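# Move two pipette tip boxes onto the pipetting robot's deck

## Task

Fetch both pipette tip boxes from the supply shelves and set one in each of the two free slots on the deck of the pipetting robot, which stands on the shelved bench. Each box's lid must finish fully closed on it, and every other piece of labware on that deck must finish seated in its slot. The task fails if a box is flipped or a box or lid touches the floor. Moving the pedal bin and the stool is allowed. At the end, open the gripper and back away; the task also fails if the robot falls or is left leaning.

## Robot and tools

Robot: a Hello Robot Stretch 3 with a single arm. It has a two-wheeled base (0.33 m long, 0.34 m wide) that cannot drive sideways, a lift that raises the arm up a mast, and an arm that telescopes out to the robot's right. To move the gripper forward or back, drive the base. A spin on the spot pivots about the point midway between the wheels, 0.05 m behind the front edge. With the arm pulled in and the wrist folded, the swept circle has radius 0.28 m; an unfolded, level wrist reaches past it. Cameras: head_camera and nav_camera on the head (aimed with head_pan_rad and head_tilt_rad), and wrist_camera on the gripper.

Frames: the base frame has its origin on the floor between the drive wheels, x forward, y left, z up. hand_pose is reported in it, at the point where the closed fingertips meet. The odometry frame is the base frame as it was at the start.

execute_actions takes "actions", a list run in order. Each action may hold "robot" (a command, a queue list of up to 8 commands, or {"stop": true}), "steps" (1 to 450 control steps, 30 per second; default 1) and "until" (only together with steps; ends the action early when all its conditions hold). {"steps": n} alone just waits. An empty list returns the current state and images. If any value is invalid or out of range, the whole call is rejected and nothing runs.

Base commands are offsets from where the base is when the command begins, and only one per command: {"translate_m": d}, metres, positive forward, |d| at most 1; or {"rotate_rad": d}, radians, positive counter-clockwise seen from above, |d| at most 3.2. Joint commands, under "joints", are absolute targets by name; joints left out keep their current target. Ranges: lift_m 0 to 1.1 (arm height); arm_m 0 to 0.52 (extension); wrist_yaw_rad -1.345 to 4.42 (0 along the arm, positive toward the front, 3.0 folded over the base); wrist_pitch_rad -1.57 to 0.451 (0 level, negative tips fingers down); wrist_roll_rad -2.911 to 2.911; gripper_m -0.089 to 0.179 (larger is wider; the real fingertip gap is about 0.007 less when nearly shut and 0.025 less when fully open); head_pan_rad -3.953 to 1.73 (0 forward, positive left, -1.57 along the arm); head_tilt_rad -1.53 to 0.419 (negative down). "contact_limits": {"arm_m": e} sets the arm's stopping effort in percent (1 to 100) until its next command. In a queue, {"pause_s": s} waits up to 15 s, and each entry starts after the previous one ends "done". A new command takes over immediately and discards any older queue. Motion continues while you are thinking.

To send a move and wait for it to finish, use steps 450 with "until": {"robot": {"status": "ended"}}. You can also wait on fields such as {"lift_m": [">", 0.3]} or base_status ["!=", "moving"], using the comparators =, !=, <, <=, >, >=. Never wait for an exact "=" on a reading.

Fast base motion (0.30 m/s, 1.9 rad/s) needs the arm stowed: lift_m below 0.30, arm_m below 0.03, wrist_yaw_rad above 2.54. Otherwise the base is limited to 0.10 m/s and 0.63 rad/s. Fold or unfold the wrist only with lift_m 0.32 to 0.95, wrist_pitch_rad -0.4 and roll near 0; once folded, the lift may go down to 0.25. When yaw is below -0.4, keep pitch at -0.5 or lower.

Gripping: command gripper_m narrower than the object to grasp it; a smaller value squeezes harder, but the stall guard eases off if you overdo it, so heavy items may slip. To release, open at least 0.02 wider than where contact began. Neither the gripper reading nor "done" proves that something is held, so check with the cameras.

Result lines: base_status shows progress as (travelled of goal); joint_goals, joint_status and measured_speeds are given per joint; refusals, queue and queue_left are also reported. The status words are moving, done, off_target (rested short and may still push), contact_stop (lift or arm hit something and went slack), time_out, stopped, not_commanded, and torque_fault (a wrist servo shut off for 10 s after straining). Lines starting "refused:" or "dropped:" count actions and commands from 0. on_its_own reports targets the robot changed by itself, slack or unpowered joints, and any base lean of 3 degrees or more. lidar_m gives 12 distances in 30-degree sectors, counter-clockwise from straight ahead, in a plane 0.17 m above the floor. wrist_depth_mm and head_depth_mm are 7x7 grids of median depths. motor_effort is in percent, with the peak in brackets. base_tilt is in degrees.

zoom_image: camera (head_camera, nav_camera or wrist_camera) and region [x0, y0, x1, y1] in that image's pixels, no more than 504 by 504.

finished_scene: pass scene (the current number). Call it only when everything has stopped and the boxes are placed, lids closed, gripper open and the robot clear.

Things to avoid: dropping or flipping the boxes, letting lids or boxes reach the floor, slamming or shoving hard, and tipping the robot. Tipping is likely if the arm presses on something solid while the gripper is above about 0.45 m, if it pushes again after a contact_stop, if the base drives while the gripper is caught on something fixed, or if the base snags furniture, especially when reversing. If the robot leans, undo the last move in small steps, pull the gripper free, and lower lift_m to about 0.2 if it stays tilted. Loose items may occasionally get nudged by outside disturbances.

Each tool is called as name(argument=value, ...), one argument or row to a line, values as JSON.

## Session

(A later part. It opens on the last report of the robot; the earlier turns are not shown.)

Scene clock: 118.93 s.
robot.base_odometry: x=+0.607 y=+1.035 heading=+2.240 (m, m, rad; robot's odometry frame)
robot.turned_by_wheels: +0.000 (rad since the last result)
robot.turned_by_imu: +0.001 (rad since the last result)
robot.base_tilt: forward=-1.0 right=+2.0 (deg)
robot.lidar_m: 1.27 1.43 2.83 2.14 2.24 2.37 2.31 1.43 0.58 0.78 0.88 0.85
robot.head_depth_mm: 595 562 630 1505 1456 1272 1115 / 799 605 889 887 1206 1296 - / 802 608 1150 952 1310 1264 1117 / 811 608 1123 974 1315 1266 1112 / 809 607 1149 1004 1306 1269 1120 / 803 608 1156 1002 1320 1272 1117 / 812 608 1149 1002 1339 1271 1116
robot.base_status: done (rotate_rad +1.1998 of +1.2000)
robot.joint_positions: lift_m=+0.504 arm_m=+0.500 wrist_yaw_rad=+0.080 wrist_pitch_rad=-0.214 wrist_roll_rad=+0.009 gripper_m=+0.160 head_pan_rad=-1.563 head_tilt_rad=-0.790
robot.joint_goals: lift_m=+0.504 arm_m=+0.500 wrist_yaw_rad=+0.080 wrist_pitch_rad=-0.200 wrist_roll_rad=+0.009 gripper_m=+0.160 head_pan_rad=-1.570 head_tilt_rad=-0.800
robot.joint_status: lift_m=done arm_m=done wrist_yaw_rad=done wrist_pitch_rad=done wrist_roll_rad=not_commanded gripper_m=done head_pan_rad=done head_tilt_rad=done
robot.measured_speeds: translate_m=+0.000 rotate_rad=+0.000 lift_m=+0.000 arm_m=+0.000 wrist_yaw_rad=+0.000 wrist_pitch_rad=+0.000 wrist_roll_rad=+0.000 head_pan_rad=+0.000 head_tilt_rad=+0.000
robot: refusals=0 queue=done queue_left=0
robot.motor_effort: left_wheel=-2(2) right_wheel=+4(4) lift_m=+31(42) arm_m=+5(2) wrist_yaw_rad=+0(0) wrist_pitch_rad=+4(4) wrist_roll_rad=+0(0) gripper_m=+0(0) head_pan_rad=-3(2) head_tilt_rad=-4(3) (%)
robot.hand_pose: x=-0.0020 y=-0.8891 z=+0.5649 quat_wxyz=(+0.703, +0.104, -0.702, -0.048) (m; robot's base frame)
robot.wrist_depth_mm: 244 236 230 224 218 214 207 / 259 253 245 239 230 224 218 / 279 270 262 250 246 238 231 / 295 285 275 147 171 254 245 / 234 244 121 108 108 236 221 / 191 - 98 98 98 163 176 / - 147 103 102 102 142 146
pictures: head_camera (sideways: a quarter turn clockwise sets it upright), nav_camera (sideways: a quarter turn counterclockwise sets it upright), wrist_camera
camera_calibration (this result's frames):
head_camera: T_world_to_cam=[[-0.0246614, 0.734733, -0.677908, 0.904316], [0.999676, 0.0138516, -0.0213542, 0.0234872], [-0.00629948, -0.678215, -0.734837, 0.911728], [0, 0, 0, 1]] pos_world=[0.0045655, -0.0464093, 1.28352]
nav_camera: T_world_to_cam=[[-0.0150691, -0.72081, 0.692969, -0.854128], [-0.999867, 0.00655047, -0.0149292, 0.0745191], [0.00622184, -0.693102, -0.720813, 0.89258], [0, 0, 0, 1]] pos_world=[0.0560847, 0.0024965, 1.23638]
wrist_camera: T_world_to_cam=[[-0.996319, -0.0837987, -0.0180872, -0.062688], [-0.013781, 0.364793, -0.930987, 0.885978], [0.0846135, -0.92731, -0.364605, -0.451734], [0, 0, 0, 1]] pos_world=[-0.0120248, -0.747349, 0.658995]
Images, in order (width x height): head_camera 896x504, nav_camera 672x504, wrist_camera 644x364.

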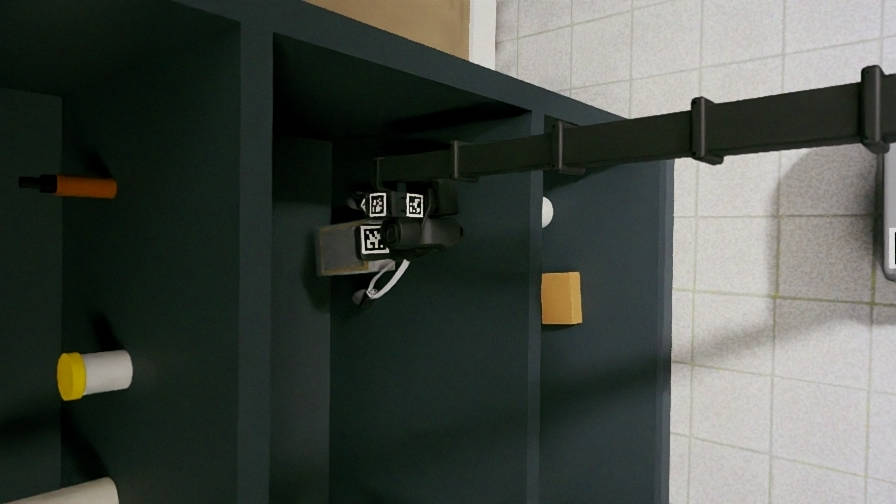

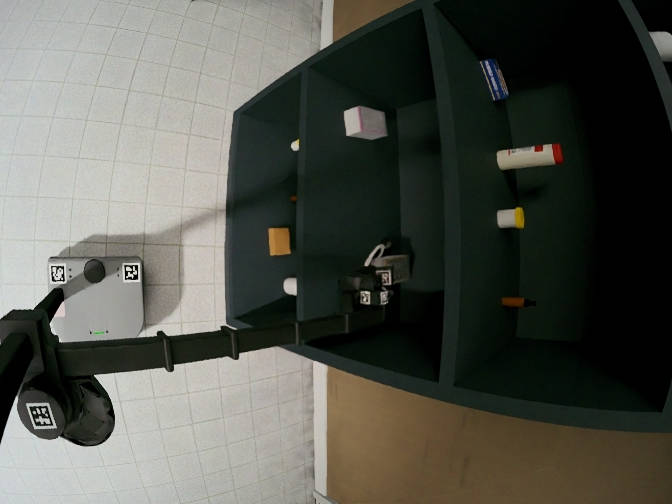

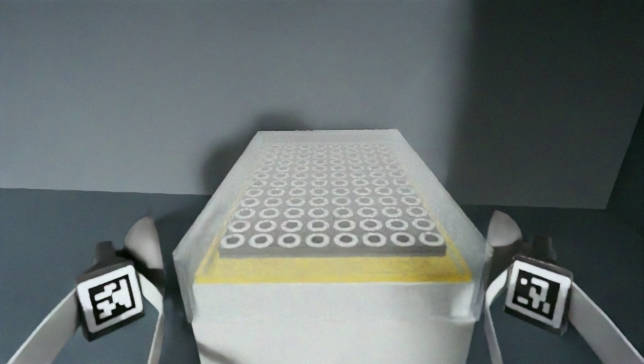

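execute_actions(
  actions=[
    {"robot": [{"joints": {"arm_m": 0.48}}, {"joints": {"gripper_m": 0.07}}], "steps": 450, "until": {"robot": {"status": "ended"}}},
  ],
)

Scene clock: 128.10 s.
robot.base_odometry: x=+0.607 y=+1.035 heading=+2.240 (m, m, rad; robot's odometry frame)
robot.turned_by_wheels: +0.000 (rad since the last result)
robot.turned_by_imu: +0.001 (rad since the last result)
robot.base_tilt: forward=-1.0 right=+2.0 (deg)
robot.lidar_m: 1.27 1.44 2.83 2.14 2.24 2.36 2.31 1.43 0.58 0.79 0.89 0.85
robot.head_depth_mm: 592 562 628 1497 1467 1267 1117 / 799 609 894 887 1041 1295 - / 801 610 1146 - 1314 1262 1114 / 809 608 1120 967 1312 1264 1121 / 807 606 1156 1001 1314 1262 1122 / 800 608 1156 1004 1308 1259 1113 / 813 608 1154 1002 1342 1260 1120
robot.base_status: done (rotate_rad +1.1999 of +1.2000)
robot.joint_positions: lift_m=+0.504 arm_m=+0.480 wrist_yaw_rad=+0.081 wrist_pitch_rad=-0.214 wrist_roll_rad=+0.009 gripper_m=+0.071 head_pan_rad=-1.563 head_tilt_rad=-0.790
robot.joint_goals: lift_m=+0.504 arm_m=+0.480 wrist_yaw_rad=+0.080 wrist_pitch_rad=-0.200 wrist_roll_rad=+0.009 gripper_m=+0.070 head_pan_rad=-1.570 head_tilt_rad=-0.800
robot.joint_status: lift_m=done arm_m=done wrist_yaw_rad=done wrist_pitch_rad=done wrist_roll_rad=not_commanded gripper_m=done head_pan_rad=done head_tilt_rad=done
robot.measured_speeds: translate_m=+0.000 rotate_rad=+0.000 lift_m=+0.000 arm_m=+0.000 wrist_yaw_rad=+0.000 wrist_pitch_rad=+0.000 wrist_roll_rad=+0.000 head_pan_rad=+0.000 head_tilt_rad=+0.000
robot: refusals=0 queue=done queue_left=0
robot.motor_effort: left_wheel=-1(3) right_wheel=+3(5) lift_m=+31(31) arm_m=-6(4) wrist_yaw_rad=-1(1) wrist_pitch_rad=+5(5) wrist_roll_rad=+0(0) gripper_m=-13(96) head_pan_rad=-2(1) head_tilt_rad=-3(3) (%)
robot.hand_pose: x=-0.0017 y=-0.8698 z=+0.5649 quat_wxyz=(+0.703, +0.104, -0.702, -0.048) (m; robot's base frame)
robot.wrist_depth_mm: 262 257 251 243 237 229 224 / 280 272 263 258 249 243 238 / 300 291 280 265 264 257 247 / 315 304 273 147 271 270 259 / 232 230 125 126 129 224 222 / 182 189 130 132 133 178 176 / 151 149 142 141 143 146 146
pictures: head_camera (sideways: a quarter turn clockwise sets it upright), nav_camera (sideways: a quarter turn counterclockwise sets it upright), wrist_camera
camera_calibration (this result's frames):
head_camera: T_world_to_cam=[[-0.0246613, 0.734733, -0.677908, 0.904316], [0.999676, 0.0138515, -0.0213542, 0.0234872], [-0.00629956, -0.678215, -0.734837, 0.911728], [0, 0, 0, 1]] pos_world=[0.00456549, -0.0464093, 1.28352]
nav_camera: T_world_to_cam=[[-0.0150692, -0.72081, 0.692969, -0.854128], [-0.999867, 0.00655059, -0.0149292, 0.0745191], [0.00622176, -0.693102, -0.720813, 0.89258], [0, 0, 0, 1]] pos_world=[0.0560847, 0.0024965, 1.23638]
wrist_camera: T_world_to_cam=[[-0.996219, -0.0849759, -0.0180862, -0.0618035], [-0.0142322, 0.364984, -0.930905, 0.878987], [0.0857057, -0.927128, -0.364814, -0.433546], [0, 0, 0, 1]] pos_world=[-0.0119026, -0.728021, 0.658972]
Images, in order (width x height): head_camera 896x504, nav_camera 672x504, wrist_camera 644x364.

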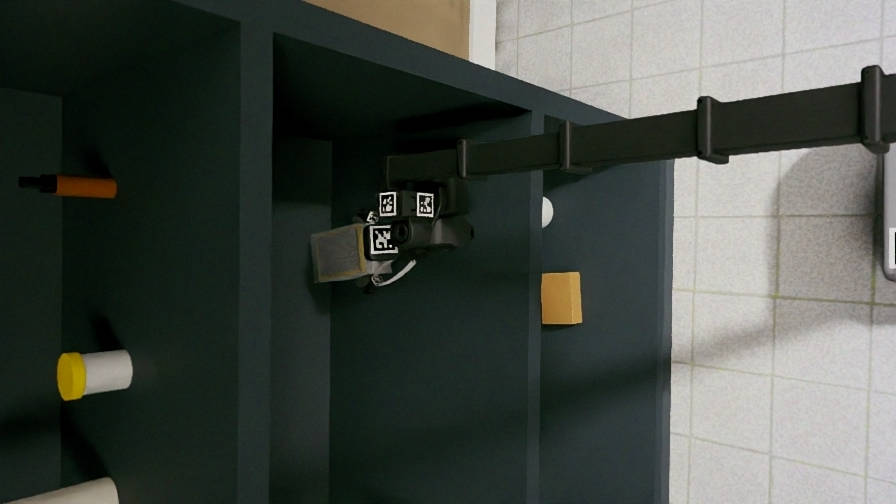

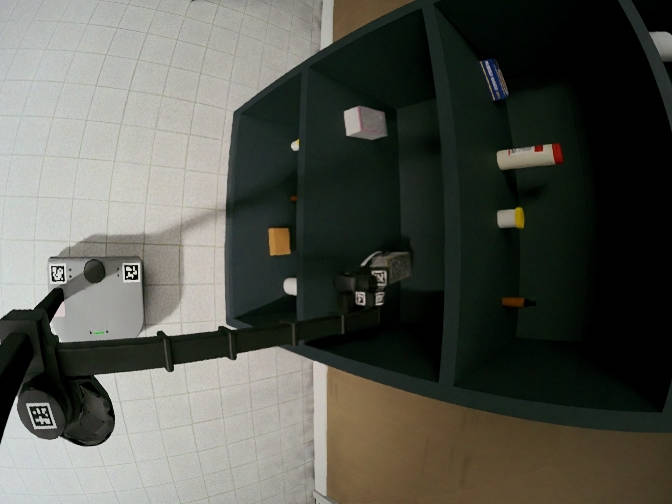

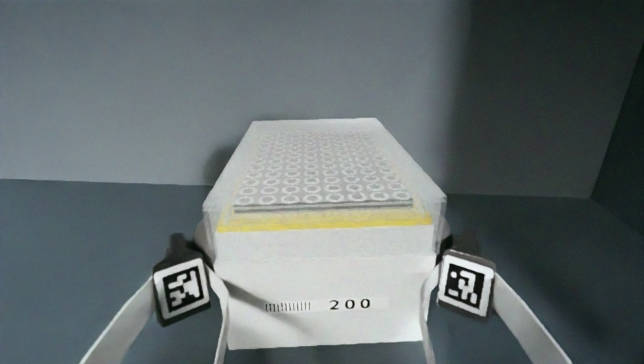

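execute_actions(
  actions=[
    {"robot": [{"joints": {"gripper_m": 0.04}}, {"joints": {"lift_m": 0.53}}, {"pause_s": 0.5}], "steps": 450, "until": {"robot": {"status": "ended"}}},
  ],
)

Scene clock: 135.20 s.
robot.base_odometry: x=+0.607 y=+1.035 heading=+2.240 (m, m, rad; robot's odometry frame)
robot.turned_by_wheels: +0.000 (rad since the last result)
robot.turned_by_imu: +0.001 (rad since the last result)
robot.base_tilt: forward=-1.0 right=+2.0 (deg)
robot.lidar_m: 1.27 1.44 2.83 2.14 2.23 2.37 2.31 1.43 0.58 0.79 0.88 0.85
robot.head_depth_mm: 593 563 628 1475 1461 1261 1116 / 802 609 895 886 1375 1284 - / 803 608 1151 951 1321 1270 1124 / 807 608 1122 977 1311 1262 1115 / 808 608 1156 1005 1321 1266 1118 / 800 608 1151 1005 1307 1264 1115 / 814 608 1154 1005 1344 1269 1111
robot.base_status: done (rotate_rad +1.1999 of +1.2000)
robot.joint_positions: lift_m=+0.530 arm_m=+0.480 wrist_yaw_rad=+0.081 wrist_pitch_rad=-0.226 wrist_roll_rad=+0.009 gripper_m=+0.041 head_pan_rad=-1.563 head_tilt_rad=-0.790
robot.joint_goals: lift_m=+0.530 arm_m=+0.480 wrist_yaw_rad=+0.080 wrist_pitch_rad=-0.200 wrist_roll_rad=+0.009 gripper_m=+0.040 head_pan_rad=-1.570 head_tilt_rad=-0.800
robot.joint_status: lift_m=done arm_m=done wrist_yaw_rad=done wrist_pitch_rad=done wrist_roll_rad=not_commanded gripper_m=done head_pan_rad=done head_tilt_rad=done
robot.measured_speeds: translate_m=+0.000 rotate_rad=+0.000 lift_m=+0.000 arm_m=+0.000 wrist_yaw_rad=+0.000 wrist_pitch_rad=+0.000 wrist_roll_rad=+0.000 head_pan_rad=+0.000 head_tilt_rad=+0.000
robot: refusals=0 queue=done queue_left=0
robot.motor_effort: left_wheel=-2(2) right_wheel=+3(3) lift_m=+44(46) arm_m=-5(5) wrist_yaw_rad=-1(2) wrist_pitch_rad=+8(8) wrist_roll_rad=+0(0) gripper_m=-21(100) head_pan_rad=-2(2) head_tilt_rad=-3(2) (%)
robot.hand_pose: x=-0.0017 y=-0.8688 z=+0.5875 quat_wxyz=(+0.702, +0.108, -0.702, -0.052) (m; robot's base frame)
robot.wrist_depth_mm: 264 257 248 240 236 230 223 / 280 273 265 257 251 241 234 / 302 293 283 276 265 258 248 / 320 312 298 163 278 273 260 / 273 271 129 129 130 263 246 / 214 216 131 132 133 212 208 / 178 176 165 138 139 173 173
pictures: head_camera (sideways: a quarter turn clockwise sets it upright), nav_camera (sideways: a quarter turn counterclockwise sets it upright), wrist_camera
camera_calibration (this result's frames):
head_camera: T_world_to_cam=[[-0.0246615, 0.734733, -0.677908, 0.904316], [0.999676, 0.0138518, -0.0213542, 0.0234872], [-0.0062994, -0.678215, -0.734837, 0.911728], [0, 0, 0, 1]] pos_world=[0.00456551, -0.0464093, 1.28352]
nav_camera: T_world_to_cam=[[-0.015069, -0.72081, 0.692969, -0.854128], [-0.999867, 0.00655036, -0.0149292, 0.0745191], [0.00622192, -0.693102, -0.720813, 0.89258], [0, 0, 0, 1]] pos_world=[0.0560847, 0.00249652, 1.23638]
wrist_camera: T_world_to_cam=[[-0.996206, -0.0851195, -0.0181372, -0.0613976], [-0.0152554, 0.375963, -0.926509, 0.906636], [0.0856829, -0.922717, -0.375835, -0.414115], [0, 0, 0, 1]] pos_world=[-0.0118509, -0.728199, 0.683254]
Images, in order (width x height): head_camera 896x504, nav_camera 672x504, wrist_camera 644x364.

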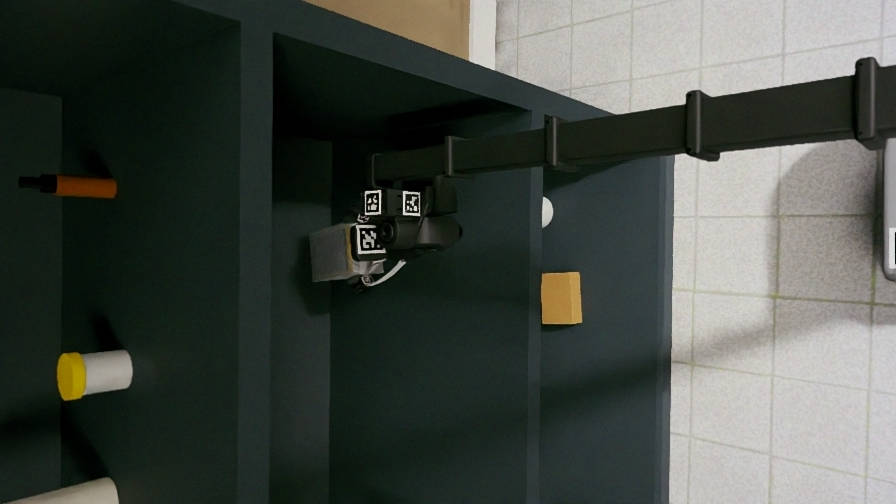

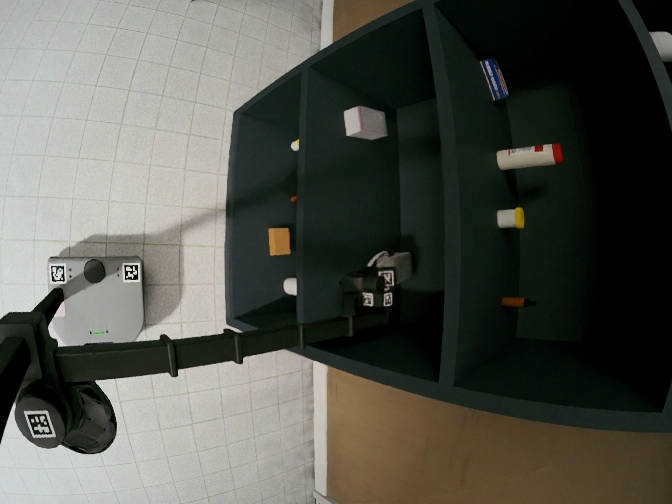

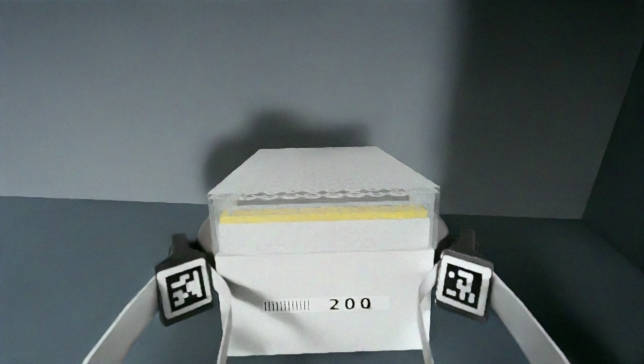

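execute_actions(
  actions=[
    {"robot": [{"joints": {"lift_m": 0.505}}, {"joints": {"gripper_m": -0.03}}, {"pause_s": 0.5}, {"joints": {"lift_m": 0.54}}, {"pause_s": 0.5}], "steps": 450, "until": {"robot": {"status": "ended"}}},
  ],
)

Scene clock: 148.40 s.
robot.base_odometry: x=+0.607 y=+1.035 heading=+2.240 (m, m, rad; robot's odometry frame)
robot.turned_by_wheels: +0.000 (rad since the last result)
robot.turned_by_imu: +0.001 (rad since the last result)
robot.base_tilt: forward=-1.0 right=+1.8 (deg)
robot.lidar_m: 1.27 1.44 2.82 2.14 2.24 2.37 2.32 1.44 0.58 0.78 0.89 0.85
robot.head_depth_mm: 594 562 631 1490 1462 1269 1111 / 801 604 890 886 1367 1289 - / 803 608 1142 955 1323 1255 1130 / 810 606 1122 979 1315 1267 1119 / 812 607 1154 1001 1311 1252 1115 / 802 608 1157 997 1315 1263 1119 / 808 609 1155 1003 1349 1256 1119
robot.base_status: done (rotate_rad +1.1999 of +1.2000)
robot.joint_positions: lift_m=+0.540 arm_m=+0.480 wrist_yaw_rad=+0.081 wrist_pitch_rad=-0.228 wrist_roll_rad=+0.009 gripper_m=-0.019 head_pan_rad=-1.563 head_tilt_rad=-0.790
robot.joint_goals: lift_m=+0.540 arm_m=+0.480 wrist_yaw_rad=+0.080 wrist_pitch_rad=-0.200 wrist_roll_rad=+0.009 gripper_m=-0.021 head_pan_rad=-1.570 head_tilt_rad=-0.800
robot.joint_status: lift_m=done arm_m=done wrist_yaw_rad=done wrist_pitch_rad=done wrist_roll_rad=not_commanded gripper_m=off_target head_pan_rad=done head_tilt_rad=done
robot.measured_speeds: translate_m=+0.000 rotate_rad=+0.000 lift_m=+0.000 arm_m=+0.000 wrist_yaw_rad=+0.000 wrist_pitch_rad=+0.000 wrist_roll_rad=+0.000 head_pan_rad=+0.000 head_tilt_rad=+0.000
robot: refusals=0 queue=done queue_left=0
robot.on_its_own: gripper_m is held at -0.021, not at your -0.030, by its stall guard, which is still easing
robot.motor_effort: left_wheel=-2(2) right_wheel=+3(2) lift_m=+45(46) arm_m=-6(5) wrist_yaw_rad=-2(1) wrist_pitch_rad=+9(8) wrist_roll_rad=+0(0) gripper_m=-42(100) head_pan_rad=-1(2) head_tilt_rad=-3(3) (%)
robot.hand_pose: x=-0.0017 y=-0.8687 z=+0.5970 quat_wxyz=(+0.702, +0.109, -0.701, -0.053) (m; robot's base frame)
robot.wrist_depth_mm: 263 256 250 243 235 229 223 / 280 274 264 258 249 241 235 / 301 293 282 271 262 254 247 / 328 315 297 159 277 274 259 / 288 288 130 130 130 280 250 / 228 228 134 134 134 226 219 / 188 188 175 140 174 185 184
pictures: head_camera (sideways: a quarter turn clockwise sets it upright), nav_camera (sideways: a quarter turn counterclockwise sets it upright), wrist_camera
camera_calibration (this result's frames):
head_camera: T_world_to_cam=[[-0.0246613, 0.734733, -0.677908, 0.904316], [0.999676, 0.0138515, -0.0213542, 0.0234872], [-0.00629956, -0.678215, -0.734837, 0.911728], [0, 0, 0, 1]] pos_world=[0.00456549, -0.0464093, 1.28352]
nav_camera: T_world_to_cam=[[-0.0150692, -0.72081, 0.692969, -0.854128], [-0.999867, 0.00655059, -0.0149292, 0.0745191], [0.00622176, -0.693102, -0.720813, 0.89258], [0, 0, 0, 1]] pos_world=[0.0560847, 0.0024965, 1.23638]
wrist_camera: T_world_to_cam=[[-0.996209, -0.0850844, -0.018144, -0.0611898], [-0.0153999, 0.377731, -0.925787, 0.916504], [0.0856237, -0.921998, -0.377609, -0.408707], [0, 0, 0, 1]] pos_world=[-0.0118486, -0.728226, 0.693046]
Images, in order (width x height): head_camera 896x504, nav_camera 672x504, wrist_camera 644x364.

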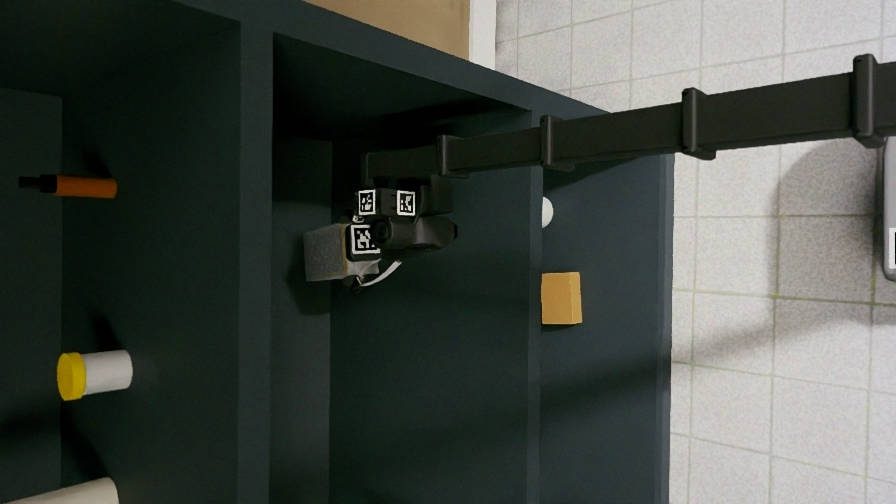

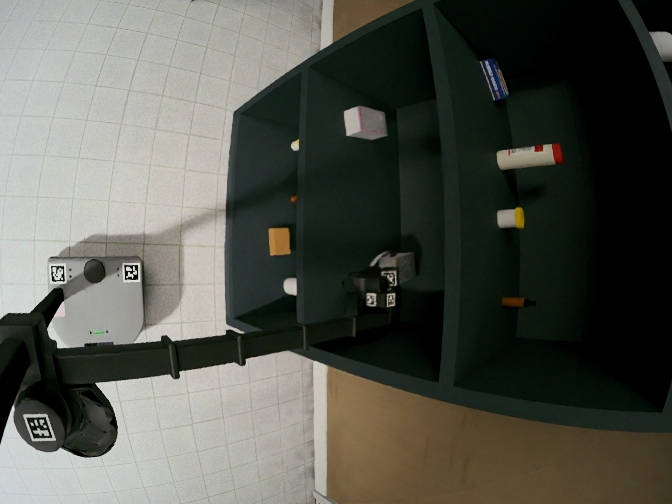

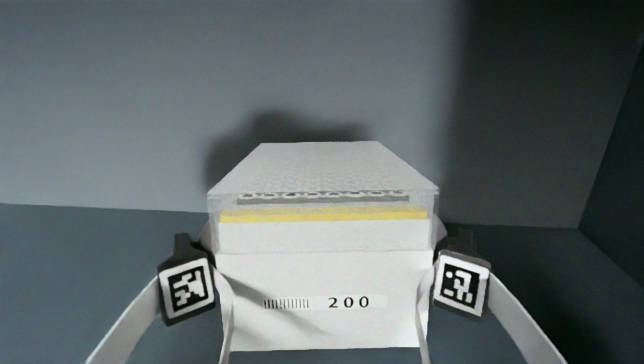

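execute_actions(
  actions=[
    {"robot": {"joints": {"gripper_m": 0.0}}, "steps": 30},
  ],
)

Scene clock: 151.53 s.
robot.base_odometry: x=+0.607 y=+1.035 heading=+2.240 (m, m, rad; robot's odometry frame)
robot.turned_by_wheels: +0.000 (rad since the last result)
robot.turned_by_imu: +0.000 (rad since the last result)
robot.base_tilt: forward=-1.1 right=+2.0 (deg)
robot.lidar_m: 1.27 1.44 2.83 2.14 2.24 2.37 2.31 1.44 0.58 0.78 0.88 0.85
robot.head_depth_mm: 594 561 627 1507 1455 1269 1118 / 802 608 893 881 1369 1291 - / 801 608 1142 953 1319 1260 1128 / 808 608 1121 982 1314 1257 1114 / 808 609 1153 1008 1318 1275 1112 / 803 609 1158 996 1312 1259 1118 / 811 609 1160 1001 1340 1262 1115
robot.base_status: done (rotate_rad +1.1999 of +1.2000)
robot.joint_positions: lift_m=+0.540 arm_m=+0.480 wrist_yaw_rad=+0.081 wrist_pitch_rad=-0.228 wrist_roll_rad=+0.009 gripper_m=+0.005 head_pan_rad=-1.563 head_tilt_rad=-0.790
robot.joint_goals: lift_m=+0.540 arm_m=+0.480 wrist_yaw_rad=+0.080 wrist_pitch_rad=-0.200 wrist_roll_rad=+0.009 gripper_m=+0.004 head_pan_rad=-1.570 head_tilt_rad=-0.800
robot.joint_status: lift_m=done arm_m=done wrist_yaw_rad=done wrist_pitch_rad=done wrist_roll_rad=not_commanded gripper_m=done head_pan_rad=done head_tilt_rad=done
robot.measured_speeds: translate_m=+0.000 rotate_rad=+0.000 lift_m=+0.000 arm_m=+0.000 wrist_yaw_rad=+0.000 wrist_pitch_rad=+0.000 wrist_roll_rad=+0.000 head_pan_rad=+0.000 head_tilt_rad=+0.000
robot: refusals=0 queue=done queue_left=0
robot.motor_effort: left_wheel=-2(2) right_wheel=+3(3) lift_m=+45(44) arm_m=-5(5) wrist_yaw_rad=-1(1) wrist_pitch_rad=+9(8) wrist_roll_rad=+0(0) gripper_m=-18(44) head_pan_rad=-2(2) head_tilt_rad=-3(3) (%)
robot.hand_pose: x=-0.0017 y=-0.8687 z=+0.5970 quat_wxyz=(+0.702, +0.109, -0.701, -0.053) (m; robot's base frame)
robot.wrist_depth_mm: 262 255 248 242 236 231 223 / 279 273 266 257 248 242 235 / 302 293 283 274 267 257 247 / 327 314 302 159 278 272 260 / 289 287 130 130 131 280 251 / 229 234 133 134 134 227 222 / 189 189 175 140 174 185 183
pictures: head_camera (sideways: a quarter turn clockwise sets it upright), nav_camera (sideways: a quarter turn counterclockwise sets it upright), wrist_camera
camera_calibration (this result's frames):
head_camera: T_world_to_cam=[[-0.0246614, 0.734733, -0.677908, 0.904316], [0.999676, 0.0138517, -0.0213542, 0.0234872], [-0.00629948, -0.678215, -0.734837, 0.911728], [0, 0, 0, 1]] pos_world=[0.0045655, -0.0464093, 1.28352]
nav_camera: T_world_to_cam=[[-0.0150691, -0.72081, 0.692969, -0.854128], [-0.999867, 0.00655047, -0.0149292, 0.0745191], [0.00622184, -0.693102, -0.720813, 0.89258], [0, 0, 0, 1]] pos_world=[0.0560847, 0.00249651, 1.23638]
wrist_camera: T_world_to_cam=[[-0.996209, -0.0850845, -0.018144, -0.0611898], [-0.0153999, 0.377731, -0.925787, 0.916504], [0.0856237, -0.921998, -0.377609, -0.408707], [0, 0, 0, 1]] pos_world=[-0.0118486, -0.728226, 0.693046]
Images, in order (width x height): head_camera 896x504, nav_camera 672x504, wrist_camera 644x364.

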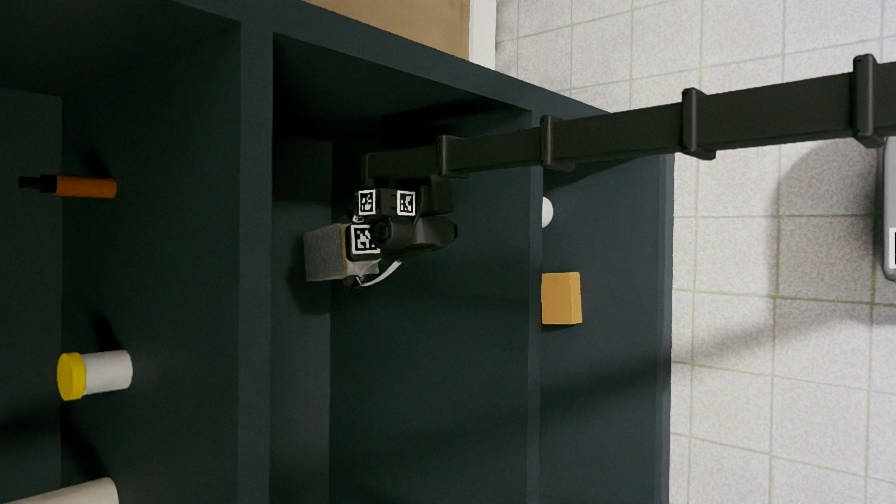

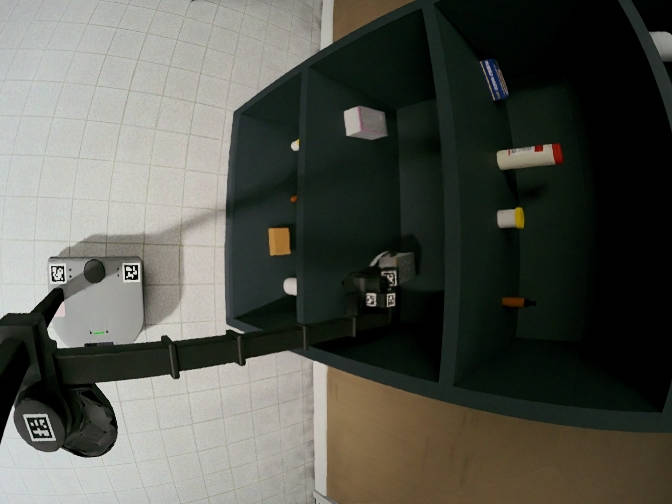

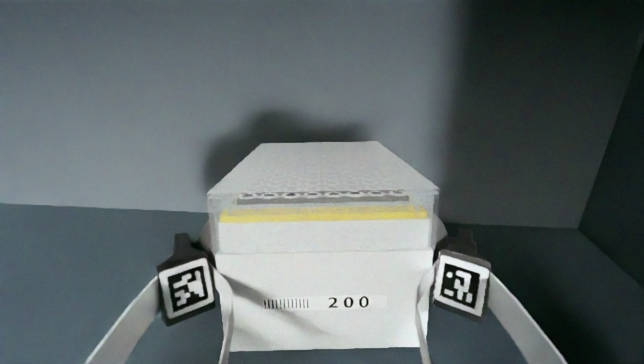

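execute_actions(
  actions=[
    {"robot": [{"joints": {"wrist_pitch_rad": 0.0}}, {"joints": {"arm_m": 0.0, "wrist_yaw_rad": 0.0, "head_pan_rad": 0.4, "head_tilt_rad": -0.5}}], "steps": 450, "until": {"robot": {"status": "ended"}}},
  ],
)

Scene clock: 162.43 s.
robot.base_odometry: x=+0.607 y=+1.035 heading=+2.240 (m, m, rad; robot's odometry frame)
robot.turned_by_wheels: +0.000 (rad since the last result)
robot.turned_by_imu: +0.001 (rad since the last result)
robot.base_tilt: forward=-1.2 right=+1.9 (deg)
robot.lidar_m: 1.27 1.44 2.82 2.14 2.24 2.38 2.31 1.44 0.58 0.78 0.88 0.85
robot.head_depth_mm: 1314 1777 1416 2136 1846 1485 1239 / 1381 1825 1466 2220 1854 1487 1240 / 1435 1952 1455 2148 1826 1485 1231 / 1498 2038 1528 2351 1845 1479 1245 / 1501 1621 1678 2483 1858 1474 1234 / 1985 2241 1879 2467 1851 1476 1240 / 2151 2452 1809 2241 1853 1470 1238
robot.base_status: done (rotate_rad +1.1999 of +1.2000)
robot.joint_positions: lift_m=+0.540 arm_m=+0.000 wrist_yaw_rad=+0.000 wrist_pitch_rad=-0.040 wrist_roll_rad=+0.009 gripper_m=+0.036 head_pan_rad=+0.393 head_tilt_rad=-0.507
robot.joint_goals: lift_m=+0.540 arm_m=+0.000 wrist_yaw_rad=+0.000 wrist_pitch_rad=+0.000 wrist_roll_rad=+0.009 gripper_m=+0.035 head_pan_rad=+0.400 head_tilt_rad=-0.500
robot.joint_status: lift_m=done arm_m=done wrist_yaw_rad=done wrist_pitch_rad=done wrist_roll_rad=not_commanded gripper_m=done head_pan_rad=done head_tilt_rad=done
robot.measured_speeds: translate_m=+0.000 rotate_rad=+0.000 lift_m=+0.000 arm_m=+0.000 wrist_yaw_rad=+0.000 wrist_pitch_rad=+0.000 wrist_roll_rad=+0.000 head_pan_rad=+0.000 head_tilt_rad=+0.000
robot: refusals=0 queue=done queue_left=0
robot.on_its_own: gripper_m is held at +0.035, not at your +0.000, by its stall guard, which is not easing now
robot.motor_effort: left_wheel=-2(2) right_wheel=+3(2) lift_m=+44(45) arm_m=-6(10) wrist_yaw_rad=+0(1) wrist_pitch_rad=+12(12) wrist_roll_rad=+0(0) gripper_m=-22(33) head_pan_rad=+2(27) head_tilt_rad=+3(21) (%)
robot.hand_pose: x=-0.0214 y=-0.4004 z=+0.6441 quat_wxyz=(+0.704, +0.014, -0.710, -0.014) (m; robot's base frame)
robot.wrist_depth_mm: 685 697 701 684 679 333 673 / 722 720 708 707 704 331 724 / 757 750 743 721 710 332 752 / 602 764 734 758 615 335 769 / 469 471 135 135 135 332 805 / 342 350 133 133 133 322 820 / 775 877 824 134 134 365 877
pictures: head_camera (sideways: a quarter turn clockwise sets it upright), nav_camera (sideways: a quarter turn counterclockwise sets it upright), wrist_camera
camera_calibration (this result's frames):
head_camera: T_world_to_cam=[[-0.469565, -0.215329, -0.856237, 1.13948], [-0.382859, 0.923538, -0.0222925, 0.0331503], [0.795568, 0.31735, -0.516101, 0.622299], [0, 0, 0, 1]] pos_world=[0.0526704, 0.0172609, 1.29757]
nav_camera: T_world_to_cam=[[0.468233, 0.171885, 0.866726, -1.08358], [0.374141, -0.927192, -0.0182465, 0.0704625], [0.800485, 0.332821, -0.498451, 0.59847], [0, 0, 0, 1]] pos_world=[0.00193691, 0.0523993, 1.23876]
wrist_camera: T_world_to_cam=[[-0.999826, -0.00749124, -0.0170731, -0.00988093], [0.015254, 0.197859, -0.980112, 0.746582], [0.0107203, -0.980202, -0.19771, -0.0982842], [0, 0, 0, 1]] pos_world=[-0.0202139, -0.24413, 0.712133]
Images, in order (width x height): head_camera 896x504, nav_camera 672x504, wrist_camera 644x364.

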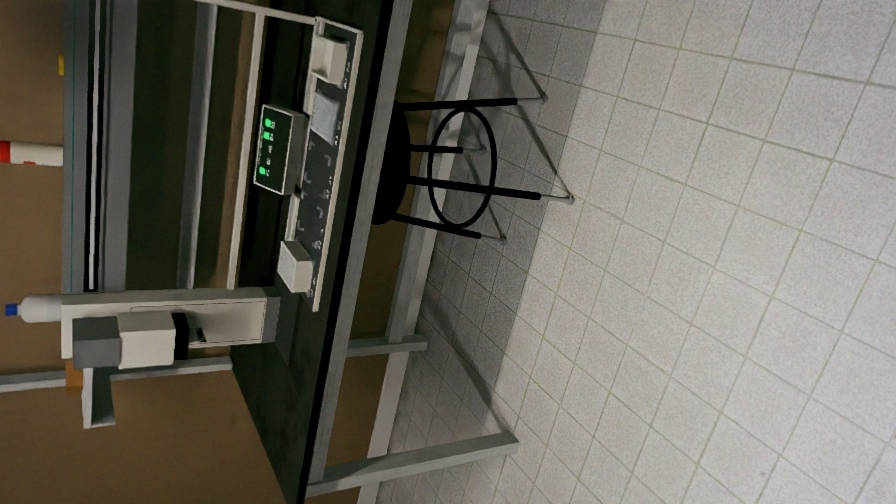

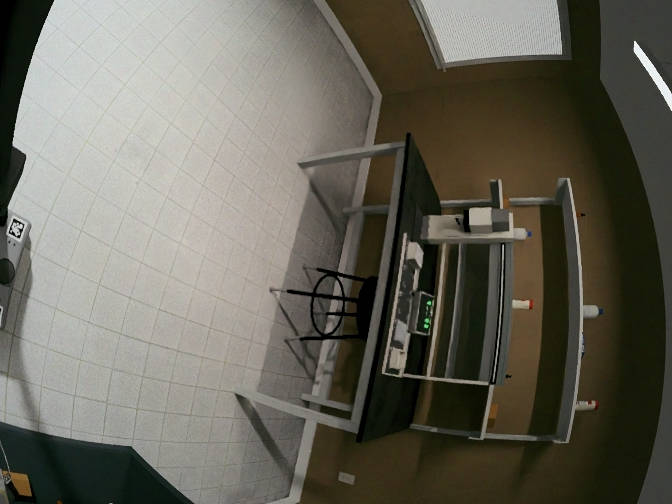

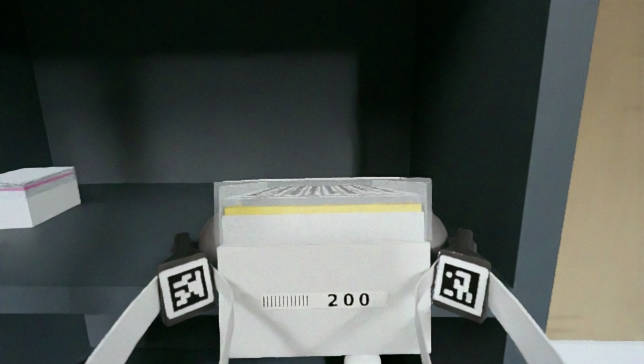

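execute_actions(
  actions=[
    {"robot": {"joints": {"arm_m": 0.26, "head_pan_rad": -1.57, "head_tilt_rad": -0.8}}, "steps": 450, "until": {"robot": {"status": "ended"}}},
  ],
)

Scene clock: 170.50 s.
robot.base_odometry: x=+0.607 y=+1.035 heading=+2.240 (m, m, rad; robot's odometry frame)
robot.turned_by_wheels: +0.000 (rad since the last result)
robot.turned_by_imu: +0.001 (rad since the last result)
robot.base_tilt: forward=-1.0 right=+1.8 (deg)
robot.lidar_m: 1.27 1.44 2.82 2.14 2.24 2.37 2.31 1.44 0.58 0.78 0.89 0.85
robot.head_depth_mm: 595 563 628 1491 1471 1266 1123 / 803 608 895 880 1368 1283 - / 805 608 1151 1002 1317 1267 1120 / 807 610 1153 900 1314 1260 1120 / 812 611 1153 1002 1314 1264 1119 / 803 610 1156 1001 1313 1260 1115 / 812 609 1159 998 1343 1265 1115
robot.base_status: done (rotate_rad +1.1999 of +1.2000)
robot.joint_positions: lift_m=+0.540 arm_m=+0.260 wrist_yaw_rad=+0.000 wrist_pitch_rad=-0.040 wrist_roll_rad=+0.009 gripper_m=+0.036 head_pan_rad=-1.563 head_tilt_rad=-0.790
robot.joint_goals: lift_m=+0.540 arm_m=+0.260 wrist_yaw_rad=+0.000 wrist_pitch_rad=+0.000 wrist_roll_rad=+0.009 gripper_m=+0.035 head_pan_rad=-1.570 head_tilt_rad=-0.800
robot.joint_status: lift_m=done arm_m=done wrist_yaw_rad=done wrist_pitch_rad=done wrist_roll_rad=not_commanded gripper_m=done head_pan_rad=done head_tilt_rad=done
robot.measured_speeds: translate_m=+0.000 rotate_rad=+0.000 lift_m=+0.000 arm_m=+0.000 wrist_yaw_rad=+0.000 wrist_pitch_rad=+0.000 wrist_roll_rad=+0.000 head_pan_rad=+0.000 head_tilt_rad=+0.000
robot: refusals=0 queue=done queue_left=0
robot.on_its_own: gripper_m is held at +0.035, not at your +0.000, by its stall guard, which is not easing now
robot.motor_effort: left_wheel=-2(2) right_wheel=+2(3) lift_m=+44(45) arm_m=+5(4) wrist_yaw_rad=+0(1) wrist_pitch_rad=+12(12) wrist_roll_rad=+0(0) gripper_m=-22(22) head_pan_rad=-2(29) head_tilt_rad=-4(21) (%)
robot.hand_pose: x=-0.0214 y=-0.6597 z=+0.6442 quat_wxyz=(+0.704, +0.014, -0.710, -0.014) (m; robot's base frame)
robot.wrist_depth_mm: 464 460 454 455 450 340 221 / 482 478 472 468 463 338 221 / 495 488 487 484 483 342 221 / 512 516 506 500 491 339 222 / 474 467 135 135 135 340 222 / 337 345 133 134 134 296 223 / 261 259 236 135 135 253 224
pictures: head_camera (sideways: a quarter turn clockwise sets it upright), nav_camera (sideways: a quarter turn counterclockwise sets it upright), wrist_camera
camera_calibration (this result's frames):
head_camera: T_world_to_cam=[[-0.0249231, 0.734412, -0.678246, 0.904758], [0.999671, 0.0142012, -0.0213571, 0.0234911], [-0.006053, -0.678555, -0.734525, 0.91132], [0, 0, 0, 1]] pos_world=[0.00458225, -0.0464183, 1.28354]
nav_camera: T_world_to_cam=[[-0.0148124, -0.720497, 0.6933, -0.854562], [-0.999869, 0.00618412, -0.0149356, 0.0745275], [0.00647362, -0.693431, -0.720494, 0.892164], [0, 0, 0, 1]] pos_world=[0.0560841, 0.00248434, 1.23638]
wrist_camera: T_world_to_cam=[[-0.999826, -0.0074894, -0.0170708, -0.0118242], [0.0152559, 0.197511, -0.980182, 0.797794], [0.0107127, -0.980272, -0.197363, -0.352715], [0, 0, 0, 1]] pos_world=[-0.0202147, -0.503418, 0.712168]
Images, in order (width x height): head_camera 896x504, nav_camera 672x504, wrist_camera 644x364.

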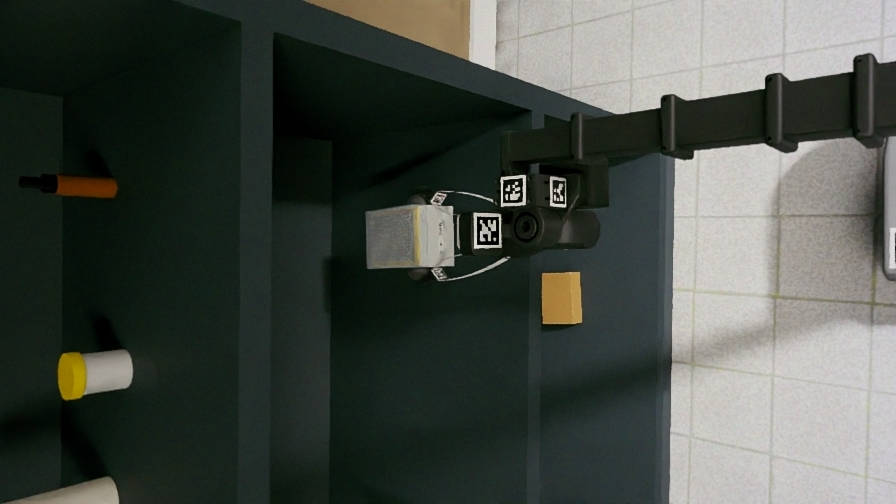

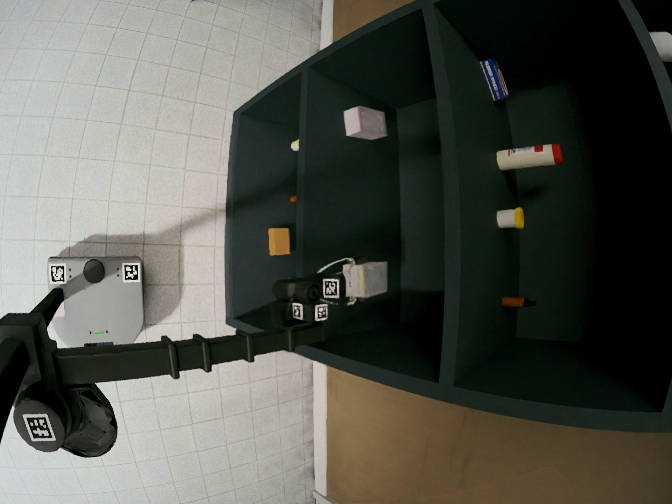

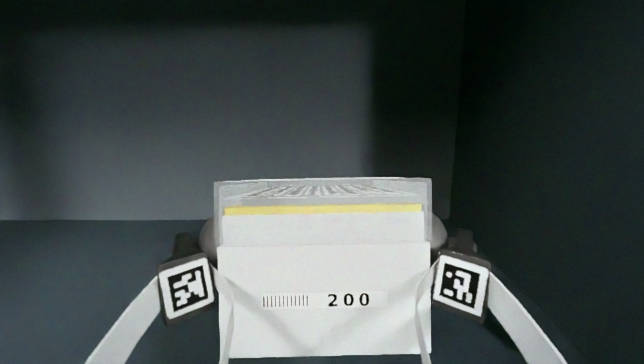

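execute_actions(
  actions=[
    {"robot": {"joints": {"head_pan_rad": 0.35, "head_tilt_rad": -0.3}}, "steps": 450, "until": {"robot": {"status": "ended"}}},
  ],
)

zoom_image(
  camera="head_camera",
  region=[340, 30, 560, 360],
)

Scene clock: 179.77 s.
robot.base_odometry: x=+0.607 y=+1.035 heading=+2.240 (m, m, rad; robot's odometry frame)
robot.turned_by_wheels: +0.000 (rad since the last result)
robot.turned_by_imu: +0.001 (rad since the last result)
robot.base_tilt: forward=-1.2 right=+2.0 (deg)
robot.lidar_m: 1.27 1.44 2.83 2.14 2.24 2.37 2.31 1.44 0.58 0.78 0.89 0.85
robot.head_depth_mm: 1661 1757 1878 1516 2101 1785 1413 / 1695 1819 1953 1475 2202 1793 1415 / 1766 1843 2026 1503 2162 1787 1408 / 1833 1969 2116 1611 2279 1758 1416 / 1914 2027 1697 1623 2386 1790 1407 / 1974 2137 2252 1784 2374 1792 1411 / 2100 2275 2458 1795 2177 1767 1416
robot.base_status: done (rotate_rad +1.1999 of +1.2000)
robot.joint_positions: lift_m=+0.540 arm_m=+0.260 wrist_yaw_rad=+0.000 wrist_pitch_rad=-0.040 wrist_roll_rad=+0.009 gripper_m=+0.036 head_pan_rad=+0.343 head_tilt_rad=-0.310
robot.joint_goals: lift_m=+0.540 arm_m=+0.260 wrist_yaw_rad=+0.000 wrist_pitch_rad=+0.000 wrist_roll_rad=+0.009 gripper_m=+0.035 head_pan_rad=+0.350 head_tilt_rad=-0.300
robot.joint_status: lift_m=done arm_m=done wrist_yaw_rad=done wrist_pitch_rad=done wrist_roll_rad=not_commanded gripper_m=done head_pan_rad=done head_tilt_rad=done
robot.measured_speeds: translate_m=+0.000 rotate_rad=+0.000 lift_m=+0.000 arm_m=+0.000 wrist_yaw_rad=+0.000 wrist_pitch_rad=+0.000 wrist_roll_rad=+0.000 head_pan_rad=+0.000 head_tilt_rad=+0.000
robot: refusals=0 queue=done queue_left=0
robot.on_its_own: gripper_m is held at +0.035, not at your +0.000, by its stall guard, which is not easing now
robot.motor_effort: left_wheel=-2(2) right_wheel=+4(4) lift_m=+45(45) arm_m=+5(5) wrist_yaw_rad=+0(1) wrist_pitch_rad=+12(12) wrist_roll_rad=+0(0) gripper_m=-22(22) head_pan_rad=+3(31) head_tilt_rad=+4(26) (%)
robot.hand_pose: x=-0.0214 y=-0.6597 z=+0.6442 quat_wxyz=(+0.704, +0.014, -0.710, -0.014) (m; robot's base frame)
robot.wrist_depth_mm: 465 458 458 448 446 337 221 / 475 479 470 467 458 339 222 / 500 493 483 482 478 338 222 / 520 513 502 494 497 339 223 / 471 464 135 134 135 344 222 / 336 343 133 134 134 296 223 / 261 259 237 134 135 253 222
pictures: head_camera (sideways: a quarter turn clockwise sets it upright), nav_camera (sideways: a quarter turn counterclockwise sets it upright), wrist_camera
camera_calibration (this result's frames):
head_camera: T_world_to_cam=[[-0.312115, -0.131749, -0.940865, 1.24893], [-0.332056, 0.943006, -0.0218948, 0.0323285], [0.890125, 0.305586, -0.338074, 0.39006], [0, 0, 0, 1]] pos_world=[0.053341, 0.0148615, 1.30765]
nav_camera: T_world_to_cam=[[0.307, 0.0878502, 0.947646, -1.18818], [0.330828, -0.943485, -0.0197108, 0.072638], [0.892358, 0.319559, -0.318713, 0.364017], [0, 0, 0, 1]] pos_world=[0.0159063, 0.0565896, 1.24342]
wrist_camera: T_world_to_cam=[[-0.999826, -0.00748926, -0.0170706, -0.0118243], [0.0152557, 0.197511, -0.980182, 0.797794], [0.0107125, -0.980272, -0.197363, -0.352715], [0, 0, 0, 1]] pos_world=[-0.0202147, -0.503418, 0.712168]
Images, in order (width x height): head_camera 896x504, nav_camera 672x504, wrist_camera 644x364.

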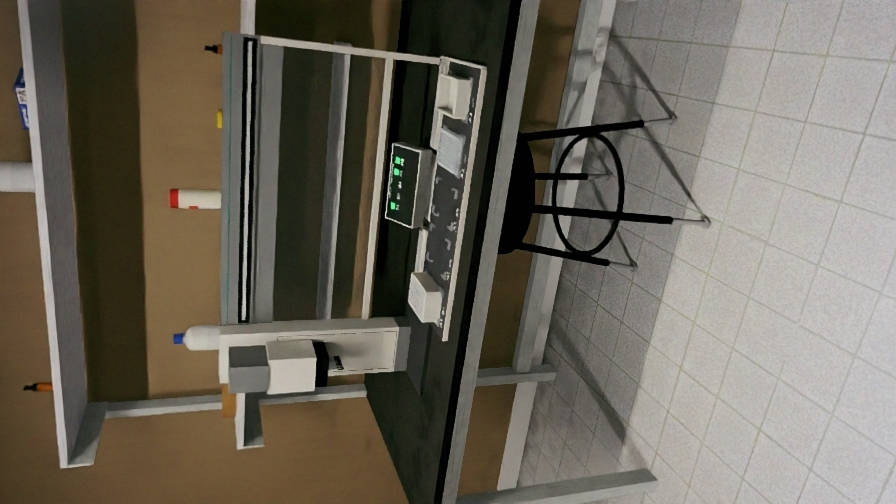

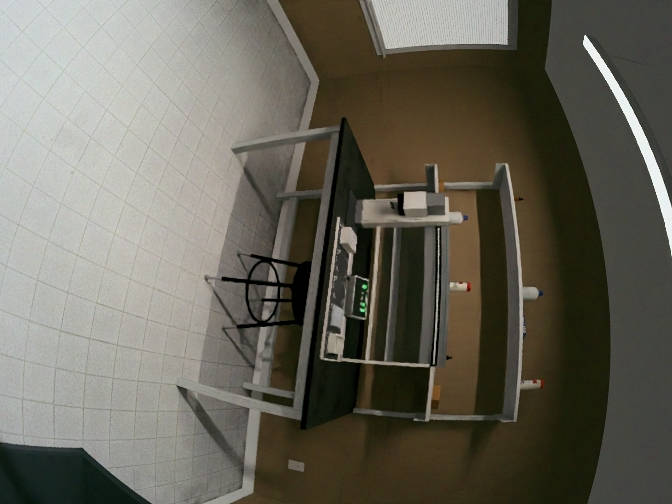

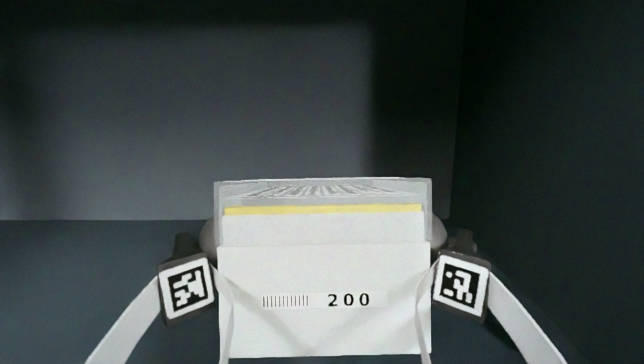

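Region (340, 30, 560, 360) of head_camera's 896x504 image, scaled by 1.527, with more detail than that image has.

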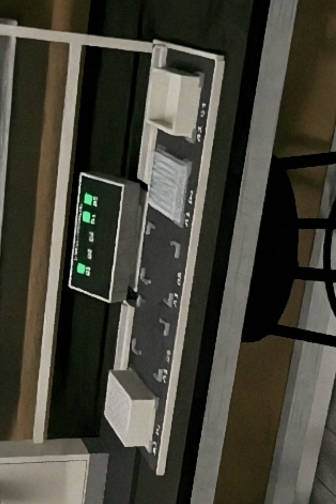

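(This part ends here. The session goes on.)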